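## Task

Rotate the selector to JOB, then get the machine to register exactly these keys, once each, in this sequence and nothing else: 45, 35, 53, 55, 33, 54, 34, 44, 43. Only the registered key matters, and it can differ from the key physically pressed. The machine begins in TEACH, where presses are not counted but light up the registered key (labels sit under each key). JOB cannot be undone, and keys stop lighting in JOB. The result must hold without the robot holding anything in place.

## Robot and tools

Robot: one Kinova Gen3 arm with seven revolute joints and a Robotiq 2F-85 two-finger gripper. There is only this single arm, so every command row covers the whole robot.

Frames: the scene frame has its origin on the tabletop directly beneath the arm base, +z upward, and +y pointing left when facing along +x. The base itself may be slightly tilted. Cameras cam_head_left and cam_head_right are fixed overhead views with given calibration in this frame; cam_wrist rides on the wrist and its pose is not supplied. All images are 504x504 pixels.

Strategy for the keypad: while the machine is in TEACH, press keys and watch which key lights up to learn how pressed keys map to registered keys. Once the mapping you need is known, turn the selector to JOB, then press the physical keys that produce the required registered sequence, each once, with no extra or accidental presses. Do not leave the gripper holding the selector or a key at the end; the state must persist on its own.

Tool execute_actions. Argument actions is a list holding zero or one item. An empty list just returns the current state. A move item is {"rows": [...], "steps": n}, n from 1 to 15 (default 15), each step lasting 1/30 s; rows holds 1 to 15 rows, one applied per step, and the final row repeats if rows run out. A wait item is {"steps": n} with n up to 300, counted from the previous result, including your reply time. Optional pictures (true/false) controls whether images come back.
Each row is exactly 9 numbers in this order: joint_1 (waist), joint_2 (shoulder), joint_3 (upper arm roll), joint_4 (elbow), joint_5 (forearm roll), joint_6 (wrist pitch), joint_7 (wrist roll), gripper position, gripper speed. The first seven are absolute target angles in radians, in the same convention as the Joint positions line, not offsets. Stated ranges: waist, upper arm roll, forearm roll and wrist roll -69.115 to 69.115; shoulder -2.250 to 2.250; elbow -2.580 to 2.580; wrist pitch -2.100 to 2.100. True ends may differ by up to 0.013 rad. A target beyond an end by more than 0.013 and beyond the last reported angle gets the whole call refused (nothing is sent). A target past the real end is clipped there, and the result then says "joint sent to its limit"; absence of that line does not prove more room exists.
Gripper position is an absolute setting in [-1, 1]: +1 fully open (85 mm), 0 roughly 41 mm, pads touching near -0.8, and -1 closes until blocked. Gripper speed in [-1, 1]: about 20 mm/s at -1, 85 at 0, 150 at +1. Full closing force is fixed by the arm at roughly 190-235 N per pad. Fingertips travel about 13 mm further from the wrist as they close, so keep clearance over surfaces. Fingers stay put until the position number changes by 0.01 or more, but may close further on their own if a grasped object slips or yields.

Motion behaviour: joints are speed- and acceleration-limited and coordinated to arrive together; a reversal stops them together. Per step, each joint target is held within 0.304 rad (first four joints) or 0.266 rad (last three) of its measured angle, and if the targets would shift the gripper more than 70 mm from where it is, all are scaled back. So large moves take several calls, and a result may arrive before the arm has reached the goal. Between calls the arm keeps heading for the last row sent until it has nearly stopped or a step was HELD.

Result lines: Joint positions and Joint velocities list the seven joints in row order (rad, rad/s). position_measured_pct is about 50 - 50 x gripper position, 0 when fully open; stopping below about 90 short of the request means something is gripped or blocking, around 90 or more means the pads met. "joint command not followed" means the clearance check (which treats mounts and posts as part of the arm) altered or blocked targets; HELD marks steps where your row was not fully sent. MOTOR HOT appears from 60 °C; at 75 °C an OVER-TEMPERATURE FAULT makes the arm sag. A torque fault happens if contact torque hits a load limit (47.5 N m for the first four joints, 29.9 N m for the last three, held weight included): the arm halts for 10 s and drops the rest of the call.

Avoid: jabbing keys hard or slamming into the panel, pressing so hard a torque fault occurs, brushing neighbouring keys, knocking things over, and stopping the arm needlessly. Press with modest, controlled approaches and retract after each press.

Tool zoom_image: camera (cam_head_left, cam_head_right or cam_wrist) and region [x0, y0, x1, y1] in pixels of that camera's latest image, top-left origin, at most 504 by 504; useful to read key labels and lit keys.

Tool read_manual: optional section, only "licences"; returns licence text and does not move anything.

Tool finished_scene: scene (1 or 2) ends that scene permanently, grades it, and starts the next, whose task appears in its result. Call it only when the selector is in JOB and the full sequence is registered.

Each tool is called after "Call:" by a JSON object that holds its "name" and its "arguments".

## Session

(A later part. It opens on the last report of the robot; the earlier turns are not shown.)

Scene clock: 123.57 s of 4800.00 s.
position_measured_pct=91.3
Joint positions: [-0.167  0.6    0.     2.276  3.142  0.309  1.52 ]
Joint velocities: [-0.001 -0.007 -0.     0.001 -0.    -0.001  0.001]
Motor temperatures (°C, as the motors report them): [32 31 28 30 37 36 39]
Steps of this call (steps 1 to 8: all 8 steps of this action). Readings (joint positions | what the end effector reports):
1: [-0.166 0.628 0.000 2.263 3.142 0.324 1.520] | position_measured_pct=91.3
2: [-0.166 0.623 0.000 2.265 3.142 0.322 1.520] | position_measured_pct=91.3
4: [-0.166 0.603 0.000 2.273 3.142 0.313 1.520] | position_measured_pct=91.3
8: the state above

Call:
{"name": "execute_actions", "arguments": {"actions": [{"rows":[[-0.098,0.5933,0,2.2698,3.1416,0.297,1.58,-1,0]],"steps":9}], "pictures": false}}

Call:
{"name": "execute_actions", "arguments": {"actions": [{"rows":[[-0.098,0.613,0,2.26,3.1416,0.307,1.58,-1,0],[-0.098,0.613,0,2.26,3.1416,0.307,1.58,-1,0],[-0.098,0.619,0,2.257,3.1416,0.31,1.58,-1,0],[-0.098,0.625,0,2.254,3.1416,0.313,1.58,-1,0],[-0.098,0.6312,0,2.2508,3.1416,0.316,1.58,-1,0]],"steps":10}]}}

Call:
{"name": "execute_actions", "arguments": {"actions": [{"rows":[[-0.098,0.5933,0,2.2698,3.1416,0.297,1.58,-1,0],[-0.098,0.5933,0,2.2698,3.1416,0.297,1.58,-1,0],[-0.098,0.5933,0,2.2698,3.1416,0.297,1.58,-1,0],[-0.098,0.5933,0,2.2698,3.1416,0.297,1.58,-1,0],[-0.0304,0.5933,0,2.2698,3.1416,0.297,1.58,-1,0]],"steps":13}], "pictures": false}}

Call:
{"name": "execute_actions", "arguments": {"actions": [{"rows":[[-0.0304,0.615,0,2.259,3.1416,0.308,1.58,-1,0],[-0.0304,0.615,0,2.259,3.1416,0.308,1.58,-1,0],[-0.0304,0.623,0,2.255,3.1416,0.312,1.58,-1,0],[-0.0304,0.63,0,2.2515,3.1416,0.3155,1.58,-1,0],[-0.0304,0.6361,0,2.2483,3.1416,0.3185,1.58,-1,0]],"steps":10}]}}

Call:
{"name": "execute_actions", "arguments": {"actions": [{"rows":[[-0.0304,0.5933,0,2.2698,3.1416,0.297,1.58,-1,0],[-0.0304,0.5933,0,2.2698,3.1416,0.297,1.58,-1,0],[-0.0304,0.5933,0,2.2698,3.1416,0.297,1.58,-1,0],[-0.0304,0.5933,0,2.2698,3.1416,0.297,1.58,-1,0],[-0.0953,0.57,0,2.1686,3.1416,0.1725,1.58,-1,0]],"steps":15}], "pictures": false}}

Call:
{"name": "execute_actions", "arguments": {"actions": [{"rows":[[-0.0953,0.588,0,2.1597,3.1416,0.182,1.58,-1,0],[-0.0953,0.588,0,2.1597,3.1416,0.182,1.58,-1,0],[-0.0953,0.594,0,2.1567,3.1416,0.185,1.58,-1,0],[-0.0953,0.6,0,2.1537,3.1416,0.188,1.58,-1,0],[-0.0953,0.6063,0,2.1507,3.1416,0.1912,1.58,-1,0]],"steps":10}]}}

Call:
{"name": "execute_actions", "arguments": {"actions": [{"rows":[[-0.0953,0.57,0,2.1686,3.1416,0.1725,1.58,-1,0],[-0.0953,0.57,0,2.1686,3.1416,0.1725,1.58,-1,0],[-0.0953,0.57,0,2.1686,3.1416,0.1725,1.58,-1,0],[-0.0953,0.57,0,2.1686,3.1416,0.1725,1.58,-1,0],[-0.1591,0.57,0,2.1686,3.1416,0.1725,1.58,-1,0]],"steps":13}], "pictures": false}}

Call:
{"name": "execute_actions", "arguments": {"actions": [{"rows":[[-0.1591,0.588,0,2.1597,3.1416,0.182,1.58,-1,0],[-0.1591,0.588,0,2.1597,3.1416,0.182,1.58,-1,0],[-0.1591,0.594,0,2.1567,3.1416,0.185,1.58,-1,0],[-0.1591,0.6,0,2.1537,3.1416,0.188,1.58,-1,0],[-0.1591,0.6047,0,2.1515,3.1416,0.1903,1.58,-1,0]],"steps":10}]}}

Call:
{"name": "execute_actions", "arguments": {"actions": [{"rows":[[-0.1591,0.57,0,2.1686,3.1416,0.1725,1.58,-1,0],[-0.1591,0.57,0,2.1686,3.1416,0.1725,1.58,-1,0],[-0.1591,0.57,0,2.1686,3.1416,0.1725,1.58,-1,0],[-0.1591,0.57,0,2.1686,3.1416,0.1725,1.58,-1,0],[-0.1535,0.559,0,2.0647,3.1416,0.0576,1.58,-1,0]],"steps":15}], "pictures": false}}

Call:
{"name": "execute_actions", "arguments": {"actions": [{"rows":[[-0.1535,0.576,0,2.0566,3.1416,0.0665,1.58,-1,0],[-0.1535,0.576,0,2.0566,3.1416,0.0665,1.58,-1,0],[-0.1535,0.582,0,2.0537,3.1416,0.0696,1.58,-1,0],[-0.1535,0.588,0,2.0508,3.1416,0.0727,1.58,-1,0],[-0.1535,0.5928,0,2.0485,3.1416,0.0753,1.58,-1,0]],"steps":10}]}}

Call:
{"name": "execute_actions", "arguments": {"actions": [{"rows":[[-0.1535,0.559,0,2.0647,3.1416,0.0576,1.58,-1,0],[-0.1535,0.559,0,2.0647,3.1416,0.0576,1.58,-1,0],[-0.1535,0.559,0,2.0647,3.1416,0.0576,1.58,-1,0],[-0.1535,0.559,0,2.0647,3.1416,0.0576,1.58,-1,0],[-0.0929,0.559,0,2.0647,3.1416,0.0576,1.58,-1,0]],"steps":13}], "pictures": false}}

Call:
{"name": "execute_actions", "arguments": {"actions": [{"rows":[[-0.0929,0.576,0,2.0566,3.1416,0.0665,1.58,-1,0],[-0.0929,0.576,0,2.0566,3.1416,0.0665,1.58,-1,0],[-0.0929,0.582,0,2.0537,3.1416,0.0696,1.58,-1,0],[-0.0929,0.588,0,2.0508,3.1416,0.0727,1.58,-1,0],[-0.0929,0.5944,0,2.0477,3.1416,0.0761,1.58,-1,0]],"steps":10}]}}

Call:
{"name": "execute_actions", "arguments": {"actions": [{"rows":[[-0.0929,0.559,0,2.0647,3.1416,0.0576,1.58,-1,0],[-0.0929,0.559,0,2.0647,3.1416,0.0576,1.58,-1,0],[-0.0929,0.559,0,2.0647,3.1416,0.0576,1.58,-1,0],[-0.0929,0.559,0,2.0647,3.1416,0.0576,1.58,-1,0],[-0.0322,0.559,0,2.0647,3.1416,0.0576,1.58,-1,0]],"steps":13}], "pictures": false}}

Call:
{"name": "execute_actions", "arguments": {"actions": [{"rows":[[-0.0322,0.58,0,2.0547,3.1416,0.0686,1.58,-1,0],[-0.0322,0.58,0,2.0547,3.1416,0.0686,1.58,-1,0],[-0.0322,0.586,0,2.0518,3.1416,0.0717,1.58,-1,0],[-0.0322,0.592,0,2.0489,3.1416,0.0748,1.58,-1,0],[-0.0322,0.5987,0,2.0456,3.1416,0.0784,1.58,-1,0]],"steps":10}]}}

Call:
{"name": "execute_actions", "arguments": {"actions": [{"rows":[[-0.0322,0.559,0,2.0647,3.1416,0.0576,1.58,-1,0],[-0.0322,0.559,0,2.0647,3.1416,0.0576,1.58,-1,0],[-0.0322,0.559,0,2.0647,3.1416,0.0576,1.58,-1,0],[-0.0322,0.559,0,2.0647,3.1416,0.0576,1.58,-1,0],[0.24,0.41,0,2.11,3.1416,-0.045,1.86,-1,0]],"steps":15}], "pictures": false}}

Call:
{"name": "execute_actions", "arguments": {"actions": [{"rows":[[0.24,0.41,0,2.11,3.1416,-0.045,1.86,0.3,0]],"steps":15}]}}

Scene clock: 167.90 s of 4800.00 s.
position_measured_pct=91.3
Joint positions: [-0.102  0.594  0.001  2.27   3.142  0.297  1.58 ]
Joint velocities: [ 0.022 -0.001 -0.024 -0.001  0.006 -0.003  0.003]
Motor temperatures (°C, as the motors report them): [32 32 28 30 37 36 39]
Steps of this call (steps 1 to 15: the robot went on to your last target; steps 16 to 90: nothing new was sent; then 41.03 s passed at rest; steps 91 to 99: all 9 steps of this action). Readings (joint positions | what the end effector reports):
91: [-0.165 0.599 -0.000 2.276 3.142 0.308 1.521] | position_measured_pct=91.3
92: [-0.158 0.598 -0.001 2.275 3.142 0.308 1.525] | position_measured_pct=91.3
94: [-0.129 0.596 -0.002 2.273 3.142 0.303 1.548] | position_measured_pct=91.3
98: [-0.102 0.594 0.002 2.270 3.141 0.297 1.580] | position_measured_pct=91.3
99: the state above

Scene clock: 168.23 s of 4800.00 s.
position_measured_pct=91.3
Joint positions: [-0.098  0.626 -0.     2.255  3.142  0.314  1.58 ]
Joint velocities: [ 0.001  0.001  0.001  0.001  0.     0.004 -0.   ]
Motor temperatures (°C, as the motors report them): [32 32 28 30 37 36 39]
Steps of this call (steps 1 to 10: all 10 steps of this action). Readings (joint positions | what the end effector reports):
1: [-0.101 0.595 0.000 2.269 3.142 0.298 1.580] | position_measured_pct=91.3
2: [-0.100 0.602 0.000 2.267 3.142 0.301 1.580] | position_measured_pct=91.3
4: [-0.099 0.616 0.000 2.259 3.142 0.307 1.580] | position_measured_pct=91.3
8: [-0.098 0.626 -0.000 2.255 3.142 0.314 1.580] | position_measured_pct=91.3
10: the state above

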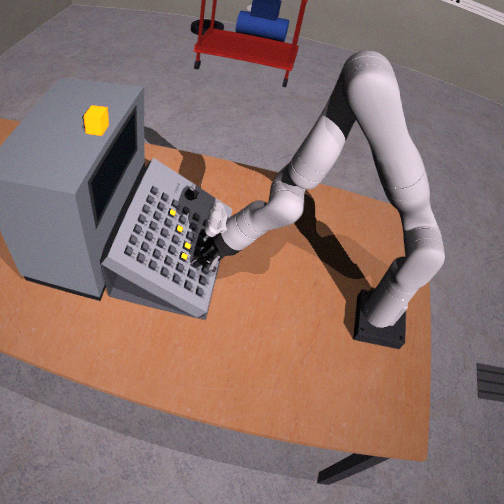

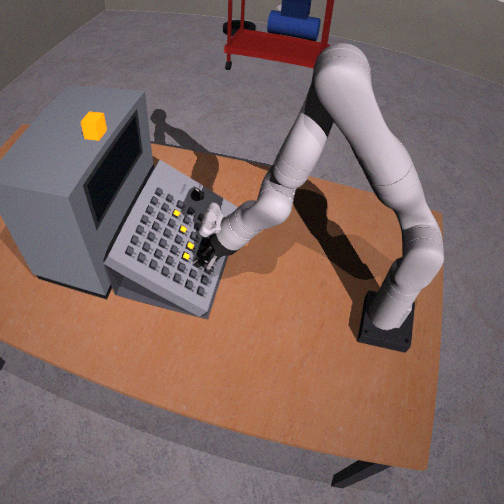

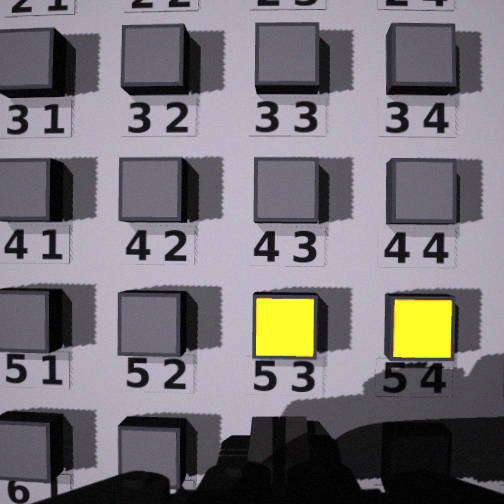

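Scene clock: 168.67 s of 4800.00 s.
position_measured_pct=91.3
Joint positions: [-0.034  0.594  0.001  2.27   3.142  0.297  1.58 ]
Joint velocities: [ 0.022 -0.003 -0.022 -0.001  0.005  0.001  0.001]
Motor temperatures (°C, as the motors report them): [32 32 28 30 37 36 39]
Steps of this call (steps 1 to 13: all 13 steps of this action). Readings (joint positions | what the end effector reports):
1: [-0.098 0.625 -0.000 2.255 3.142 0.314 1.580] | position_measured_pct=91.3
2: [-0.098 0.620 -0.000 2.257 3.142 0.312 1.580] | position_measured_pct=91.3
4: [-0.098 0.599 -0.000 2.266 3.142 0.303 1.580] | position_measured_pct=91.3
8: [-0.062 0.595 -0.002 2.270 3.142 0.297 1.580] | position_measured_pct=91.3
13: the state above

Scene clock: 169.00 s of 4800.00 s.
position_measured_pct=91.3
Joint positions: [-0.031  0.629 -0.     2.254  3.142  0.316  1.58 ]
Joint velocities: [ 0.001  0.003 -0.001  0.001 -0.     0.002 -0.002]
Motor temperatures (°C, as the motors report them): [32 32 28 30 37 36 39]
Steps of this call (steps 1 to 10: all 10 steps of this action). Readings (joint positions | what the end effector reports):
1: [-0.033 0.595 0.000 2.269 3.142 0.297 1.580] | position_measured_pct=91.3
2: [-0.032 0.602 0.000 2.266 3.142 0.300 1.580] | position_measured_pct=91.3
4: [-0.032 0.619 0.000 2.258 3.142 0.308 1.580] | position_measured_pct=91.3
8: [-0.031 0.629 -0.000 2.254 3.142 0.316 1.580] | position_measured_pct=91.3
10: the state above

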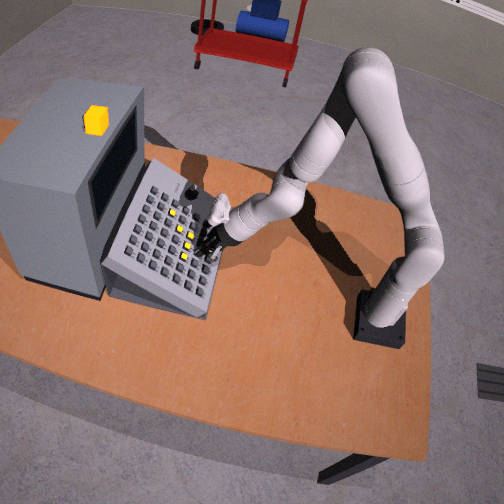

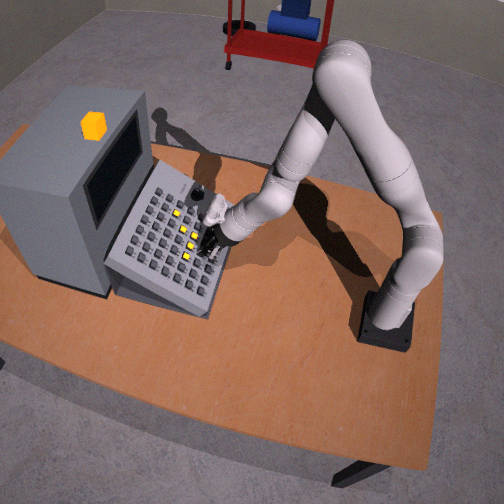

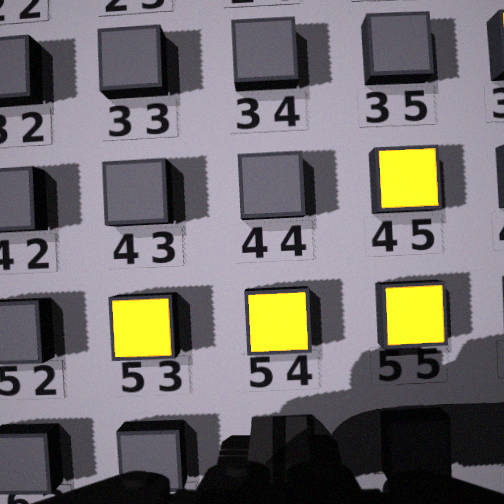

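Scene clock: 169.50 s of 4800.00 s.
position_measured_pct=91.3
Joint positions: [-0.093  0.57  -0.001  2.169  3.142  0.173  1.58 ]
Joint velocities: [-0.018 -0.008  0.014 -0.009 -0.002 -0.021 -0.001]
Motor temperatures (°C, as the motors report them): [32 32 28 30 37 36 39]
Steps of this call (steps 1 to 15: all 15 steps of this action). Readings (joint positions | what the end effector reports):
1: [-0.031 0.628 -0.000 2.254 3.142 0.316 1.580] | position_measured_pct=91.3
2: [-0.031 0.624 -0.000 2.256 3.142 0.314 1.580] | position_measured_pct=91.3
4: [-0.031 0.601 -0.000 2.264 3.142 0.304 1.580] | position_measured_pct=91.3
8: [-0.054 0.581 0.001 2.249 3.141 0.246 1.580] | position_measured_pct=91.3
15: the state above

Scene clock: 169.83 s of 4800.00 s.
position_measured_pct=91.3
Joint positions: [-0.095  0.604  0.     2.152  3.142  0.19   1.58 ]
Joint velocities: [-0.     0.001 -0.     0.003 -0.     0.001 -0.001]
Motor temperatures (°C, as the motors report them): [32 32 28 30 37 36 39]
Steps of this call (steps 1 to 10: all 10 steps of this action). Readings (joint positions | what the end effector reports):
1: [-0.093 0.572 -0.000 2.168 3.142 0.174 1.580] | position_measured_pct=91.3
2: [-0.094 0.578 -0.000 2.165 3.142 0.176 1.580] | position_measured_pct=91.3
4: [-0.094 0.592 -0.000 2.159 3.142 0.183 1.580] | position_measured_pct=91.3
8: [-0.095 0.604 0.000 2.152 3.142 0.190 1.580] | position_measured_pct=91.3
10: the state above

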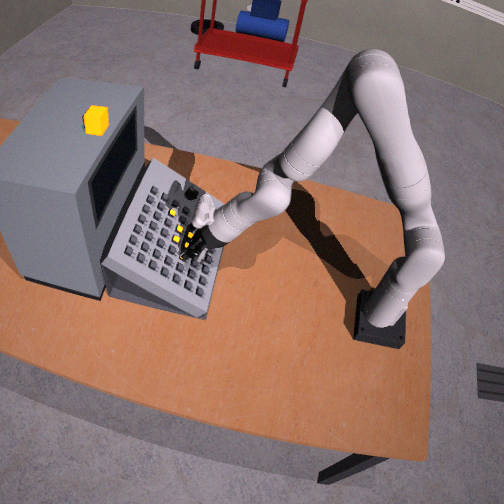

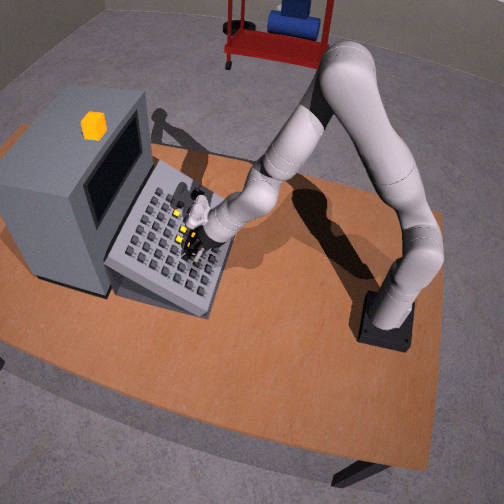

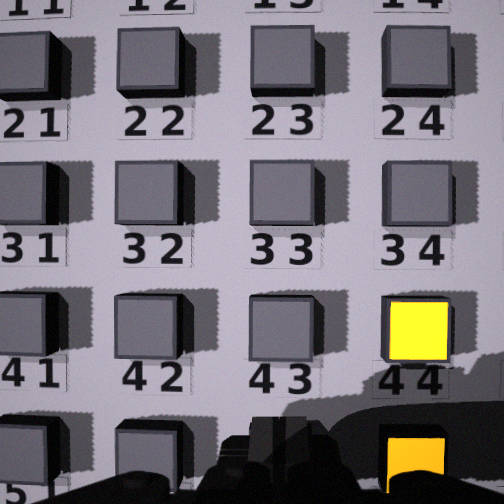

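Scene clock: 170.27 s of 4800.00 s.
position_measured_pct=91.3
Joint positions: [-0.156  0.57  -0.001  2.168  3.142  0.173  1.58 ]
Joint velocities: [-0.02  -0.003  0.024  0.    -0.003 -0.001 -0.   ]
Motor temperatures (°C, as the motors report them): [32 32 28 30 37 36 39]
Steps of this call (steps 1 to 13: all 13 steps of this action). Readings (joint positions | what the end effector reports):
1: [-0.095 0.603 0.000 2.153 3.142 0.190 1.580] | position_measured_pct=91.3
2: [-0.095 0.598 0.000 2.155 3.142 0.187 1.580] | position_measured_pct=91.3
4: [-0.095 0.576 0.000 2.164 3.142 0.178 1.580] | position_measured_pct=91.3
8: [-0.131 0.572 0.002 2.169 3.141 0.172 1.580] | position_measured_pct=91.3
13: the state above

Scene clock: 170.60 s of 4800.00 s.
position_measured_pct=91.3
Joint positions: [-0.159  0.603  0.     2.153  3.142  0.19   1.58 ]
Joint velocities: [-0.001  0.008  0.001 -0.002  0.     0.003 -0.   ]
Motor temperatures (°C, as the motors report them): [32 32 28 30 37 36 39]
Steps of this call (steps 1 to 10: all 10 steps of this action). Readings (joint positions | what the end effector reports):
1: [-0.157 0.572 -0.000 2.168 3.142 0.173 1.580] | position_measured_pct=91.3
2: [-0.157 0.578 0.000 2.165 3.142 0.176 1.580] | position_measured_pct=91.3
4: [-0.158 0.592 -0.000 2.159 3.142 0.183 1.580] | position_measured_pct=91.3
8: [-0.159 0.603 0.000 2.153 3.142 0.189 1.580] | position_measured_pct=91.3
10: the state above

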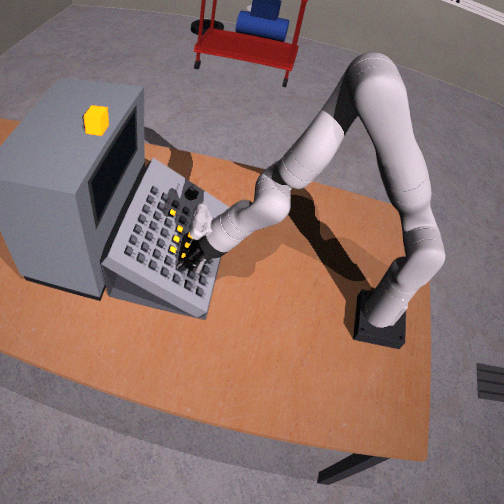

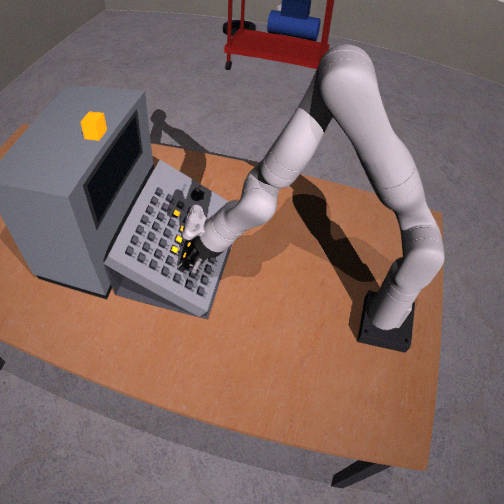

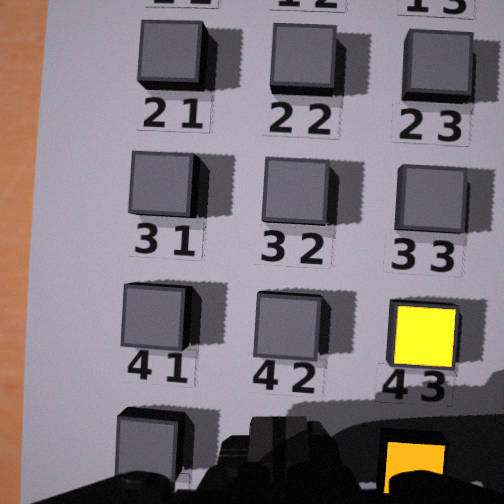

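Scene clock: 171.10 s of 4800.00 s.
position_measured_pct=91.3
Joint positions: [-0.154  0.559  0.     2.065  3.142  0.058  1.58 ]
Joint velocities: [ 0.002 -0.001 -0.001 -0.007  0.001 -0.02   0.   ]
Motor temperatures (°C, as the motors report them): [32 32 28 30 37 36 39]
Steps of this call (steps 1 to 15: all 15 steps of this action). Readings (joint positions | what the end effector reports):
1: [-0.159 0.602 0.000 2.153 3.142 0.189 1.580] | position_measured_pct=91.3
2: [-0.159 0.596 0.000 2.155 3.142 0.187 1.580] | position_measured_pct=91.3
4: [-0.159 0.576 0.000 2.165 3.142 0.177 1.580] | position_measured_pct=91.3
8: [-0.157 0.564 -0.000 2.144 3.142 0.128 1.580] | position_measured_pct=91.3
15: the state above

Scene clock: 171.43 s of 4800.00 s.
position_measured_pct=91.3
Joint positions: [-0.153  0.591  0.     2.049  3.142  0.075  1.58 ]
Joint velocities: [ 0.     0.006 -0.001 -0.002 -0.001  0.004 -0.001]
Motor temperatures (°C, as the motors report them): [32 32 28 30 37 36 39]
Steps of this call (steps 1 to 10: all 10 steps of this action). Readings (joint positions | what the end effector reports):
1: [-0.154 0.560 0.000 2.064 3.142 0.059 1.580] | position_measured_pct=91.3
2: [-0.154 0.567 0.000 2.062 3.142 0.061 1.580] | position_measured_pct=91.3
4: [-0.154 0.580 0.000 2.056 3.142 0.067 1.580] | position_measured_pct=91.3
8: [-0.154 0.591 0.000 2.050 3.142 0.074 1.580] | position_measured_pct=91.3
10: the state above

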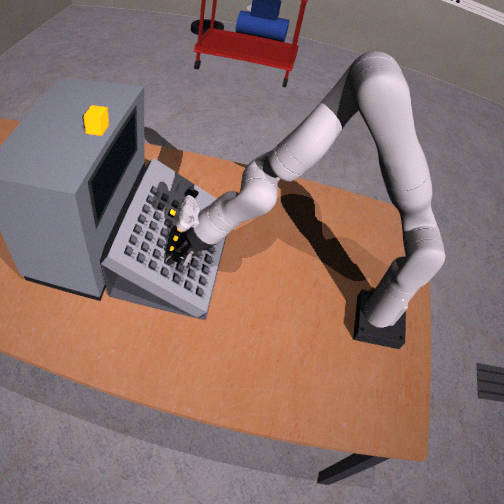

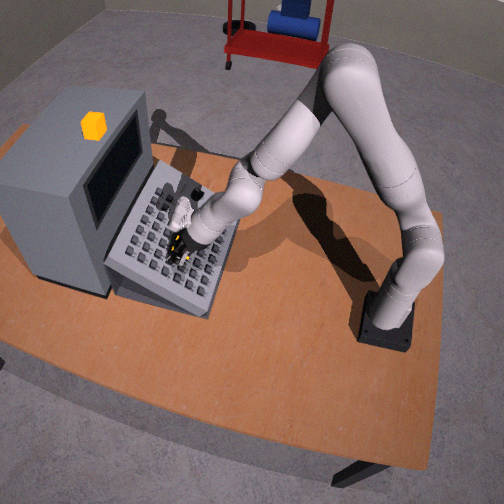

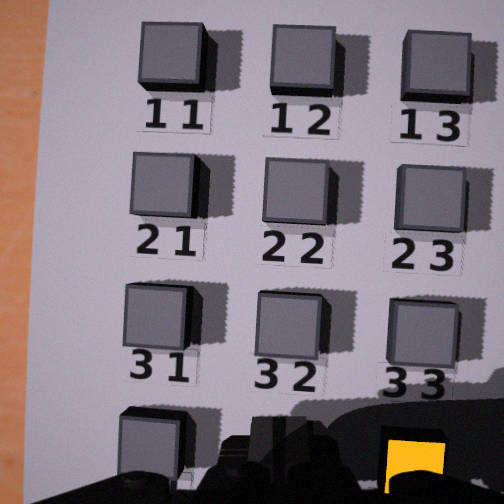

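Scene clock: 171.87 s of 4800.00 s.
position_measured_pct=91.3
Joint positions: [-0.096  0.559  0.001  2.065  3.142  0.058  1.58 ]
Joint velocities: [ 0.018 -0.002 -0.026  0.001  0.     0.     0.001]
Motor temperatures (°C, as the motors report them): [32 32 28 30 37 36 39]
Steps of this call (steps 1 to 13: all 13 steps of this action). Readings (joint positions | what the end effector reports):
1: [-0.153 0.590 0.000 2.050 3.142 0.074 1.580] | position_measured_pct=91.3
2: [-0.154 0.585 -0.000 2.052 3.142 0.072 1.580] | position_measured_pct=91.3
4: [-0.154 0.564 -0.000 2.061 3.142 0.062 1.580] | position_measured_pct=91.3
8: [-0.118 0.561 -0.003 2.064 3.142 0.058 1.580] | position_measured_pct=91.3
13: the state above

Scene clock: 172.20 s of 4800.00 s.
position_measured_pct=91.3
Joint positions: [-0.093  0.593 -0.     2.049  3.142  0.075  1.58 ]
Joint velocities: [ 0.001  0.008 -0.001 -0.004  0.001  0.004  0.001]
Motor temperatures (°C, as the motors report them): [32 32 28 30 37 36 39]
Steps of this call (steps 1 to 10: all 10 steps of this action). Readings (joint positions | what the end effector reports):
1: [-0.095 0.561 0.000 2.064 3.142 0.058 1.580] | position_measured_pct=91.3
2: [-0.095 0.567 0.000 2.061 3.142 0.061 1.580] | position_measured_pct=91.3
4: [-0.094 0.580 0.000 2.056 3.142 0.067 1.580] | position_measured_pct=91.3
8: [-0.093 0.592 -0.000 2.049 3.142 0.075 1.580] | position_measured_pct=91.3
10: the state above

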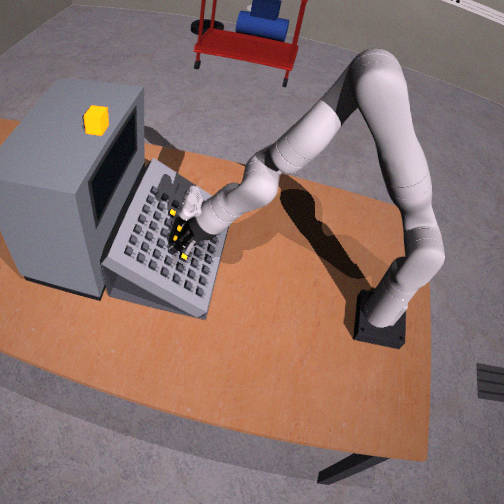

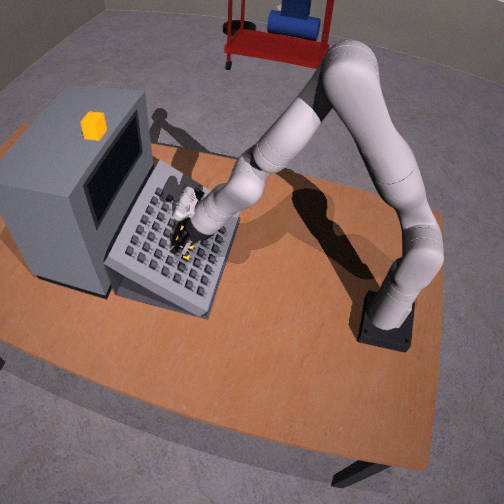

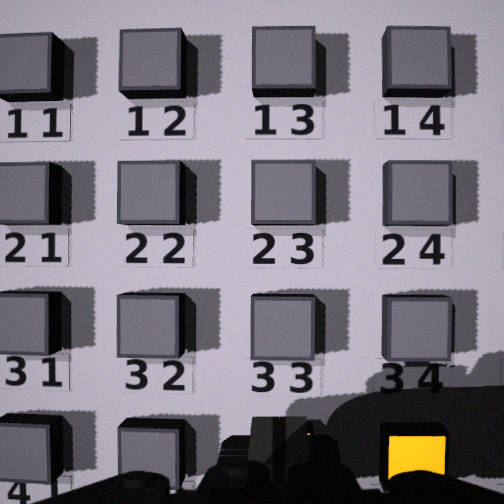

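Scene clock: 172.63 s of 4800.00 s.
position_measured_pct=91.3
Joint positions: [-0.035  0.559  0.001  2.065  3.142  0.058  1.58 ]
Joint velocities: [ 0.018 -0.003 -0.024 -0.002  0.002  0.001  0.   ]
Motor temperatures (°C, as the motors report them): [32 32 28 30 37 36 39]
Steps of this call (steps 1 to 13: all 13 steps of this action). Readings (joint positions | what the end effector reports):
1: [-0.093 0.592 -0.000 2.049 3.142 0.075 1.580] | position_measured_pct=91.3
2: [-0.093 0.586 -0.000 2.052 3.142 0.073 1.580] | position_measured_pct=91.3
4: [-0.093 0.565 -0.000 2.061 3.142 0.063 1.580] | position_measured_pct=91.3
8: [-0.058 0.561 -0.003 2.064 3.142 0.058 1.580] | position_measured_pct=91.3
13: the state above

Scene clock: 172.97 s of 4800.00 s.
position_measured_pct=91.3
Joint positions: [-0.032  0.597 -0.     2.047  3.142  0.078  1.58 ]
Joint velocities: [ 0.001  0.011 -0.002 -0.005  0.001  0.004 -0.001]
Motor temperatures (°C, as the motors report them): [32 32 28 30 37 36 39]
Steps of this call (steps 1 to 10: all 10 steps of this action). Readings (joint positions | what the end effector reports):
1: [-0.034 0.561 0.000 2.064 3.142 0.058 1.580] | position_measured_pct=91.3
2: [-0.034 0.567 0.000 2.061 3.142 0.061 1.580] | position_measured_pct=91.3
4: [-0.033 0.583 0.000 2.054 3.142 0.069 1.580] | position_measured_pct=91.3
8: [-0.033 0.596 -0.000 2.047 3.142 0.077 1.580] | position_measured_pct=91.3
10: the state above

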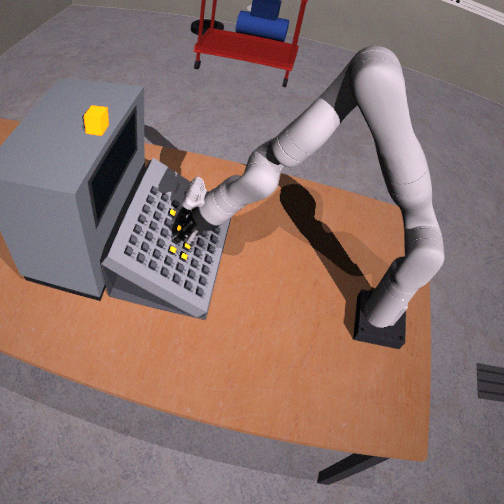

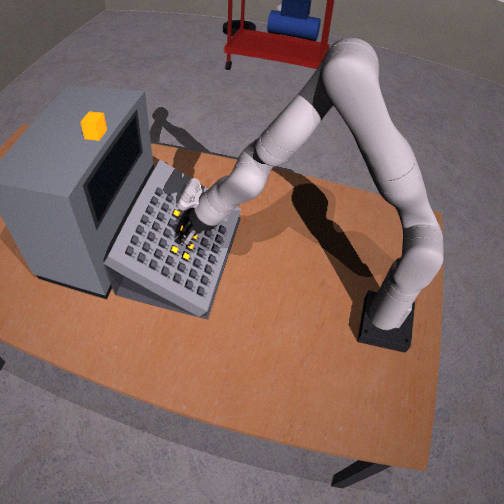

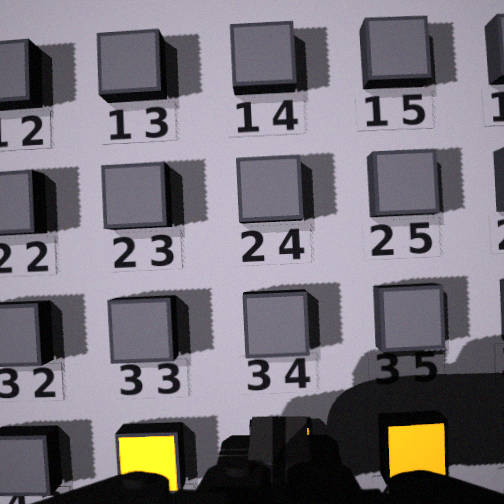

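Scene clock: 173.47 s of 4800.00 s.
position_measured_pct=91.3
Joint positions: [ 0.187  0.436  0.001  2.102  3.142 -0.027  1.803]
Joint velocities: [ 0.637 -0.307  0.03   0.103 -0.    -0.234  0.752]
Motor temperatures (°C, as the motors report them): [32 32 28 30 37 36 39]
Steps of this call (steps 1 to 15: all 15 steps of this action). Readings (joint positions | what the end effector reports):
1: [-0.032 0.596 -0.000 2.047 3.142 0.077 1.580] | position_measured_pct=91.3
2: [-0.032 0.590 -0.000 2.049 3.142 0.075 1.580] | position_measured_pct=91.3
4: [-0.032 0.568 -0.000 2.059 3.142 0.064 1.580] | position_measured_pct=91.3
8: [0.004 0.523 -0.003 2.075 3.142 0.037 1.610] | position_measured_pct=91.3
15: the state above

Scene clock: 173.97 s of 4800.00 s.
position_measured_pct=54.8
Joint positions: [ 0.24   0.41   0.     2.11   3.142 -0.045  1.86 ]
Joint velocities: [ 0.004 -0.003  0.002 -0.001  0.001  0.001 -0.   ]
Motor temperatures (°C, as the motors report them): [32 32 28 30 37 36 39]
Steps of this call (steps 1 to 15: all 15 steps of this action). Readings (joint positions | what the end effector reports):
1: [0.206 0.426 0.001 2.105 3.142 -0.034 1.826] | position_measured_pct=91.3
2: [0.219 0.420 0.002 2.107 3.142 -0.039 1.843] | position_measured_pct=91.3
4: [0.231 0.414 0.003 2.109 3.142 -0.044 1.859] | position_measured_pct=86.9
8: [0.237 0.412 0.000 2.110 3.142 -0.045 1.860] | position_measured_pct=75.4
15: the state above

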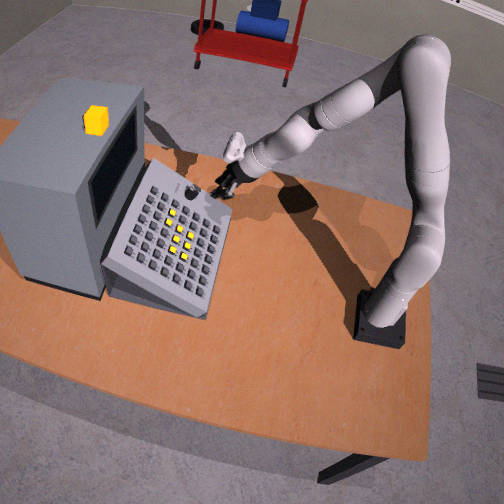

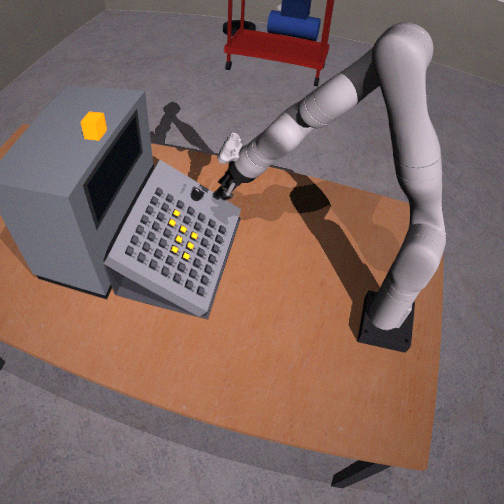

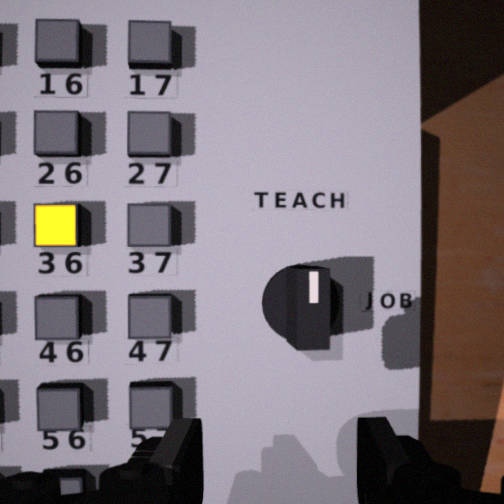

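Call:
{"name": "execute_actions", "arguments": {"actions": [{"rows":[[0.243,0.5688,0,1.9514,3.1416,-0.0458,1.86,-0.2,0.5]],"steps":15}]}}

Call:
{"name": "zoom_image", "arguments": {"camera": "cam_head_left", "region": [160, 150, 230, 220]}}

Scene clock: 189.27 s of 4800.00 s.
position_measured_pct=59.9
Joint positions: [ 0.243  0.566 -0.     1.952  3.142 -0.046  1.86 ]
Joint velocities: [ 0.001  0.027  0.001 -0.003 -0.001 -0.004  0.001]
Motor temperatures (°C, as the motors report them): [32 32 28 30 37 36 39]
Steps of this call (steps 1 to 15: the robot went on to your last target; steps 16 to 90: nothing new was sent; then 11.80 s passed at rest; steps 91 to 105: all 15 steps of this action). Readings (joint positions | what the end effector reports):
91: [0.240 0.411 -0.000 2.109 3.142 -0.045 1.860] | position_measured_pct=34.9
92: [0.240 0.418 0.000 2.104 3.142 -0.045 1.860] | position_measured_pct=35.7
94: [0.241 0.449 0.000 2.077 3.142 -0.046 1.860] | position_measured_pct=41.3
98: [0.242 0.540 -0.000 1.983 3.142 -0.045 1.860] | position_measured_pct=56.3
105: the state above

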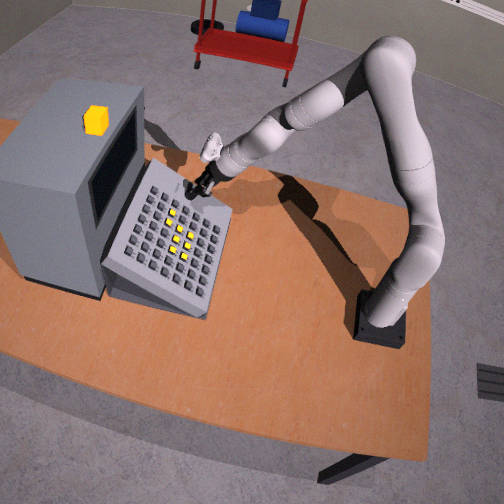

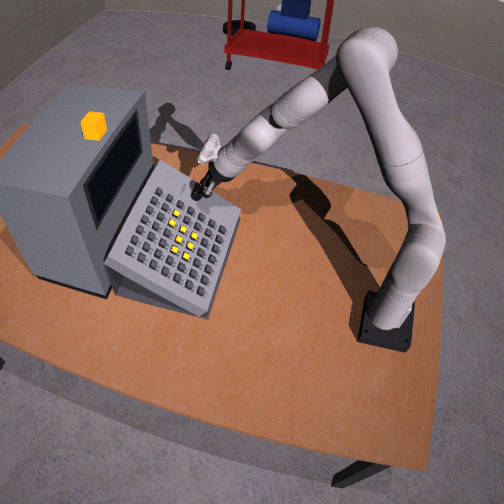

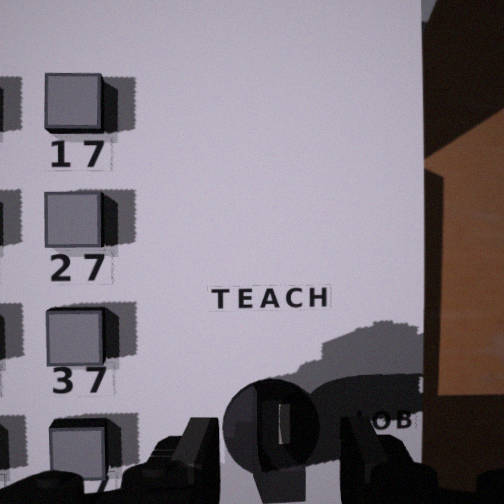

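Region (160, 150, 230, 220) of cam_head_left's 504x504 image, scaled by 7.200, with more detail than that image has.

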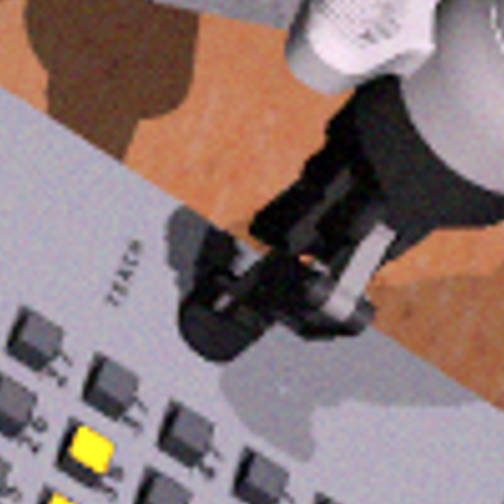

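Call:
{"name": "execute_actions", "arguments": {"actions": [{"rows":[[0.243,0.58,0,1.9466,3.1416,-0.0394,1.86,-0.3,0],[0.243,0.59,0,1.9423,3.1416,-0.0337,1.86,-0.3,0],[0.243,0.6,0,1.938,3.1416,-0.028,1.86,-0.3,0],[0.243,0.61,0,1.9338,3.1416,-0.022,1.86,-0.3,0],[0.243,0.618,0,1.9304,3.1416,-0.0176,1.86,-0.3,0],[0.243,0.6248,0,1.9275,3.1416,-0.0137,1.86,-0.3,0],[0.243,0.6248,0,1.9275,3.1416,-0.0137,1.86,-0.3,0],[0.243,0.6248,0,1.9275,3.1416,-0.0137,1.86,-0.47,0]],"steps":15}]}}

Call:
{"name": "zoom_image", "arguments": {"camera": "cam_wrist", "region": [180, 344, 400, 504]}}

Scene clock: 196.37 s of 4800.00 s.
position_measured_pct=73.0
Joint positions: [ 0.243  0.624  0.     1.928  3.142 -0.014  1.86 ]
Joint velocities: [ 0.     0.005 -0.002 -0.001 -0.002  0.     0.   ]
Motor temperatures (°C, as the motors report them): [32 32 28 30 37 36 39]
Steps of this call (steps 1 to 15: the robot went on to your last target; steps 16 to 90: nothing new was sent; then 3.60 s passed at rest; steps 91 to 105: all 15 steps of this action). Readings (joint positions | what the end effector reports):
91: [0.243 0.570 0.000 1.951 3.142 -0.045 1.860] | position_measured_pct=59.9
92: [0.243 0.576 0.000 1.948 3.142 -0.042 1.860] | position_measured_pct=60.7
94: [0.243 0.594 0.000 1.942 3.142 -0.033 1.860] | position_measured_pct=63.5
98: [0.243 0.622 -0.000 1.929 3.142 -0.015 1.860] | position_measured_pct=65.1
105: the state above

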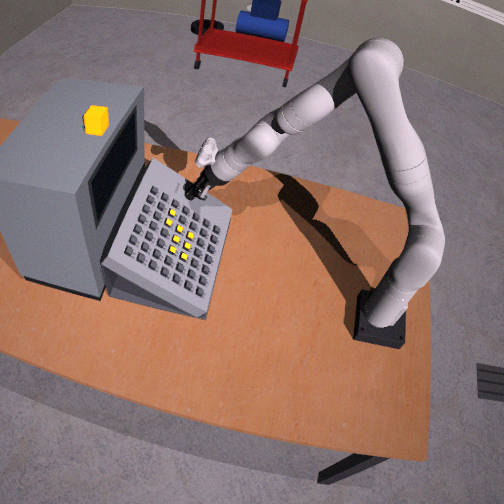

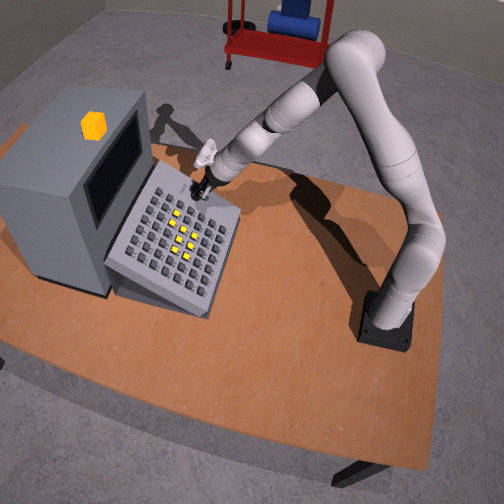

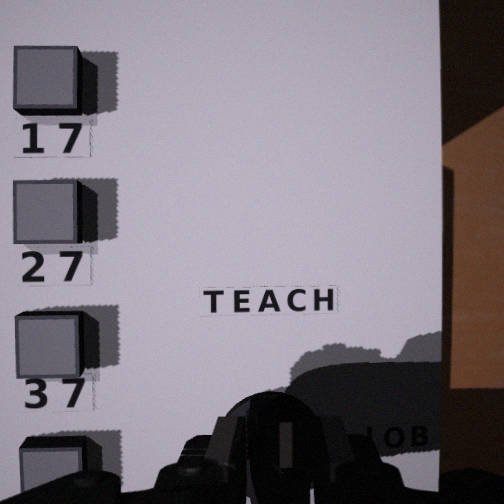

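Region (180, 344, 400, 504) of cam_wrist's 504x504 image, scaled by 2.291; it fills the top 367 rows of this view, and the rest is white.

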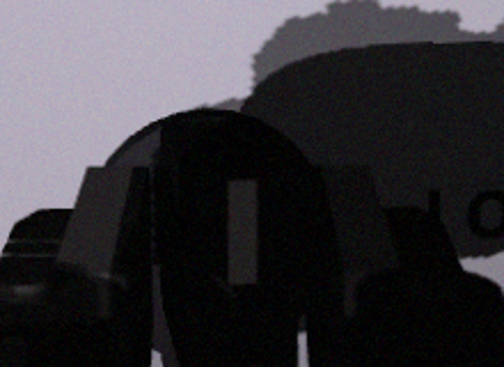

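Call:
{"name": "execute_actions", "arguments": {"actions": [{"rows":[[0.243,0.6248,0,1.9275,3.1416,-0.0137,0.17,-0.47,0]],"steps":15}], "pictures": false}}

Call:
{"name": "execute_actions", "arguments": {"actions": [{"steps":40}]}}

Scene clock: 200.07 s of 4800.00 s.
position_measured_pct=73.4
Joint positions: [ 0.244  0.624  0.001  1.927  3.142 -0.013  1.355]
Joint velocities: [ 0.003 -0.005  0.002  0.001 -0.    -0.001 -1.217]
Motor temperatures (°C, as the motors report them): [32 32 28 30 37 36 39]
Steps of this call (steps 1 to 15: the robot went on to your last target; steps 16 to 90: nothing new was sent; then 0.20 s passed at rest; steps 91 to 105: all 15 steps of this action). Readings (joint positions | what the end effector reports):
91: [0.243 0.625 -0.000 1.927 3.142 -0.014 1.859] | position_measured_pct=73.4
92: [0.243 0.625 -0.000 1.927 3.142 -0.014 1.849] | position_measured_pct=73.4
94: [0.243 0.625 -0.000 1.928 3.142 -0.014 1.798] | position_measured_pct=73.4
98: [0.243 0.625 0.001 1.927 3.142 -0.013 1.639] | position_measured_pct=73.4
105: the state above

Scene clock: 201.40 s of 4800.00 s.
position_measured_pct=73.4
Joint positions: [ 0.243  0.625  0.     1.928  3.142 -0.014  0.17 ]
Joint velocities: [ 0.     0.001  0.    -0.    -0.001  0.001  0.001]
Motor temperatures (°C, as the motors report them): [32 32 28 30 37 36 39]
Steps of this call (steps 1 to 40: the robot went on to your last target). Readings (joint positions | what the end effector reports):
1: [0.244 0.624 0.001 1.927 3.142 -0.013 1.314] | position_measured_pct=73.4
2: [0.244 0.624 0.001 1.927 3.142 -0.013 1.273] | position_measured_pct=73.4
4: [0.244 0.624 0.001 1.927 3.142 -0.013 1.192] | position_measured_pct=73.4
8: [0.245 0.624 0.002 1.927 3.142 -0.014 1.029] | position_measured_pct=73.4
40: the state above

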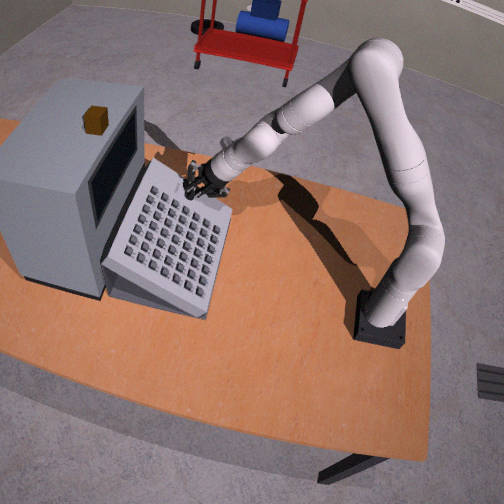

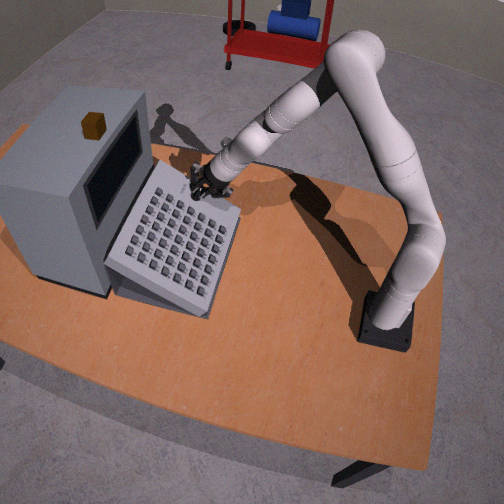

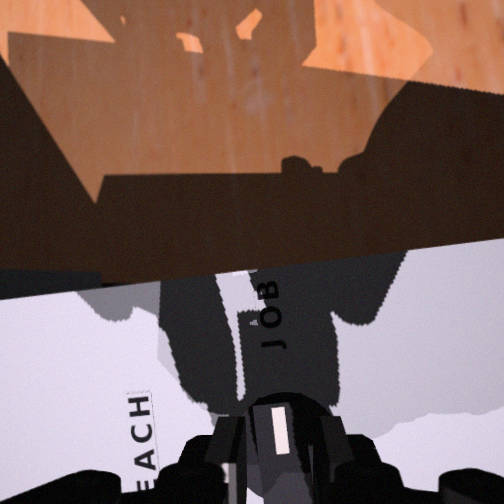

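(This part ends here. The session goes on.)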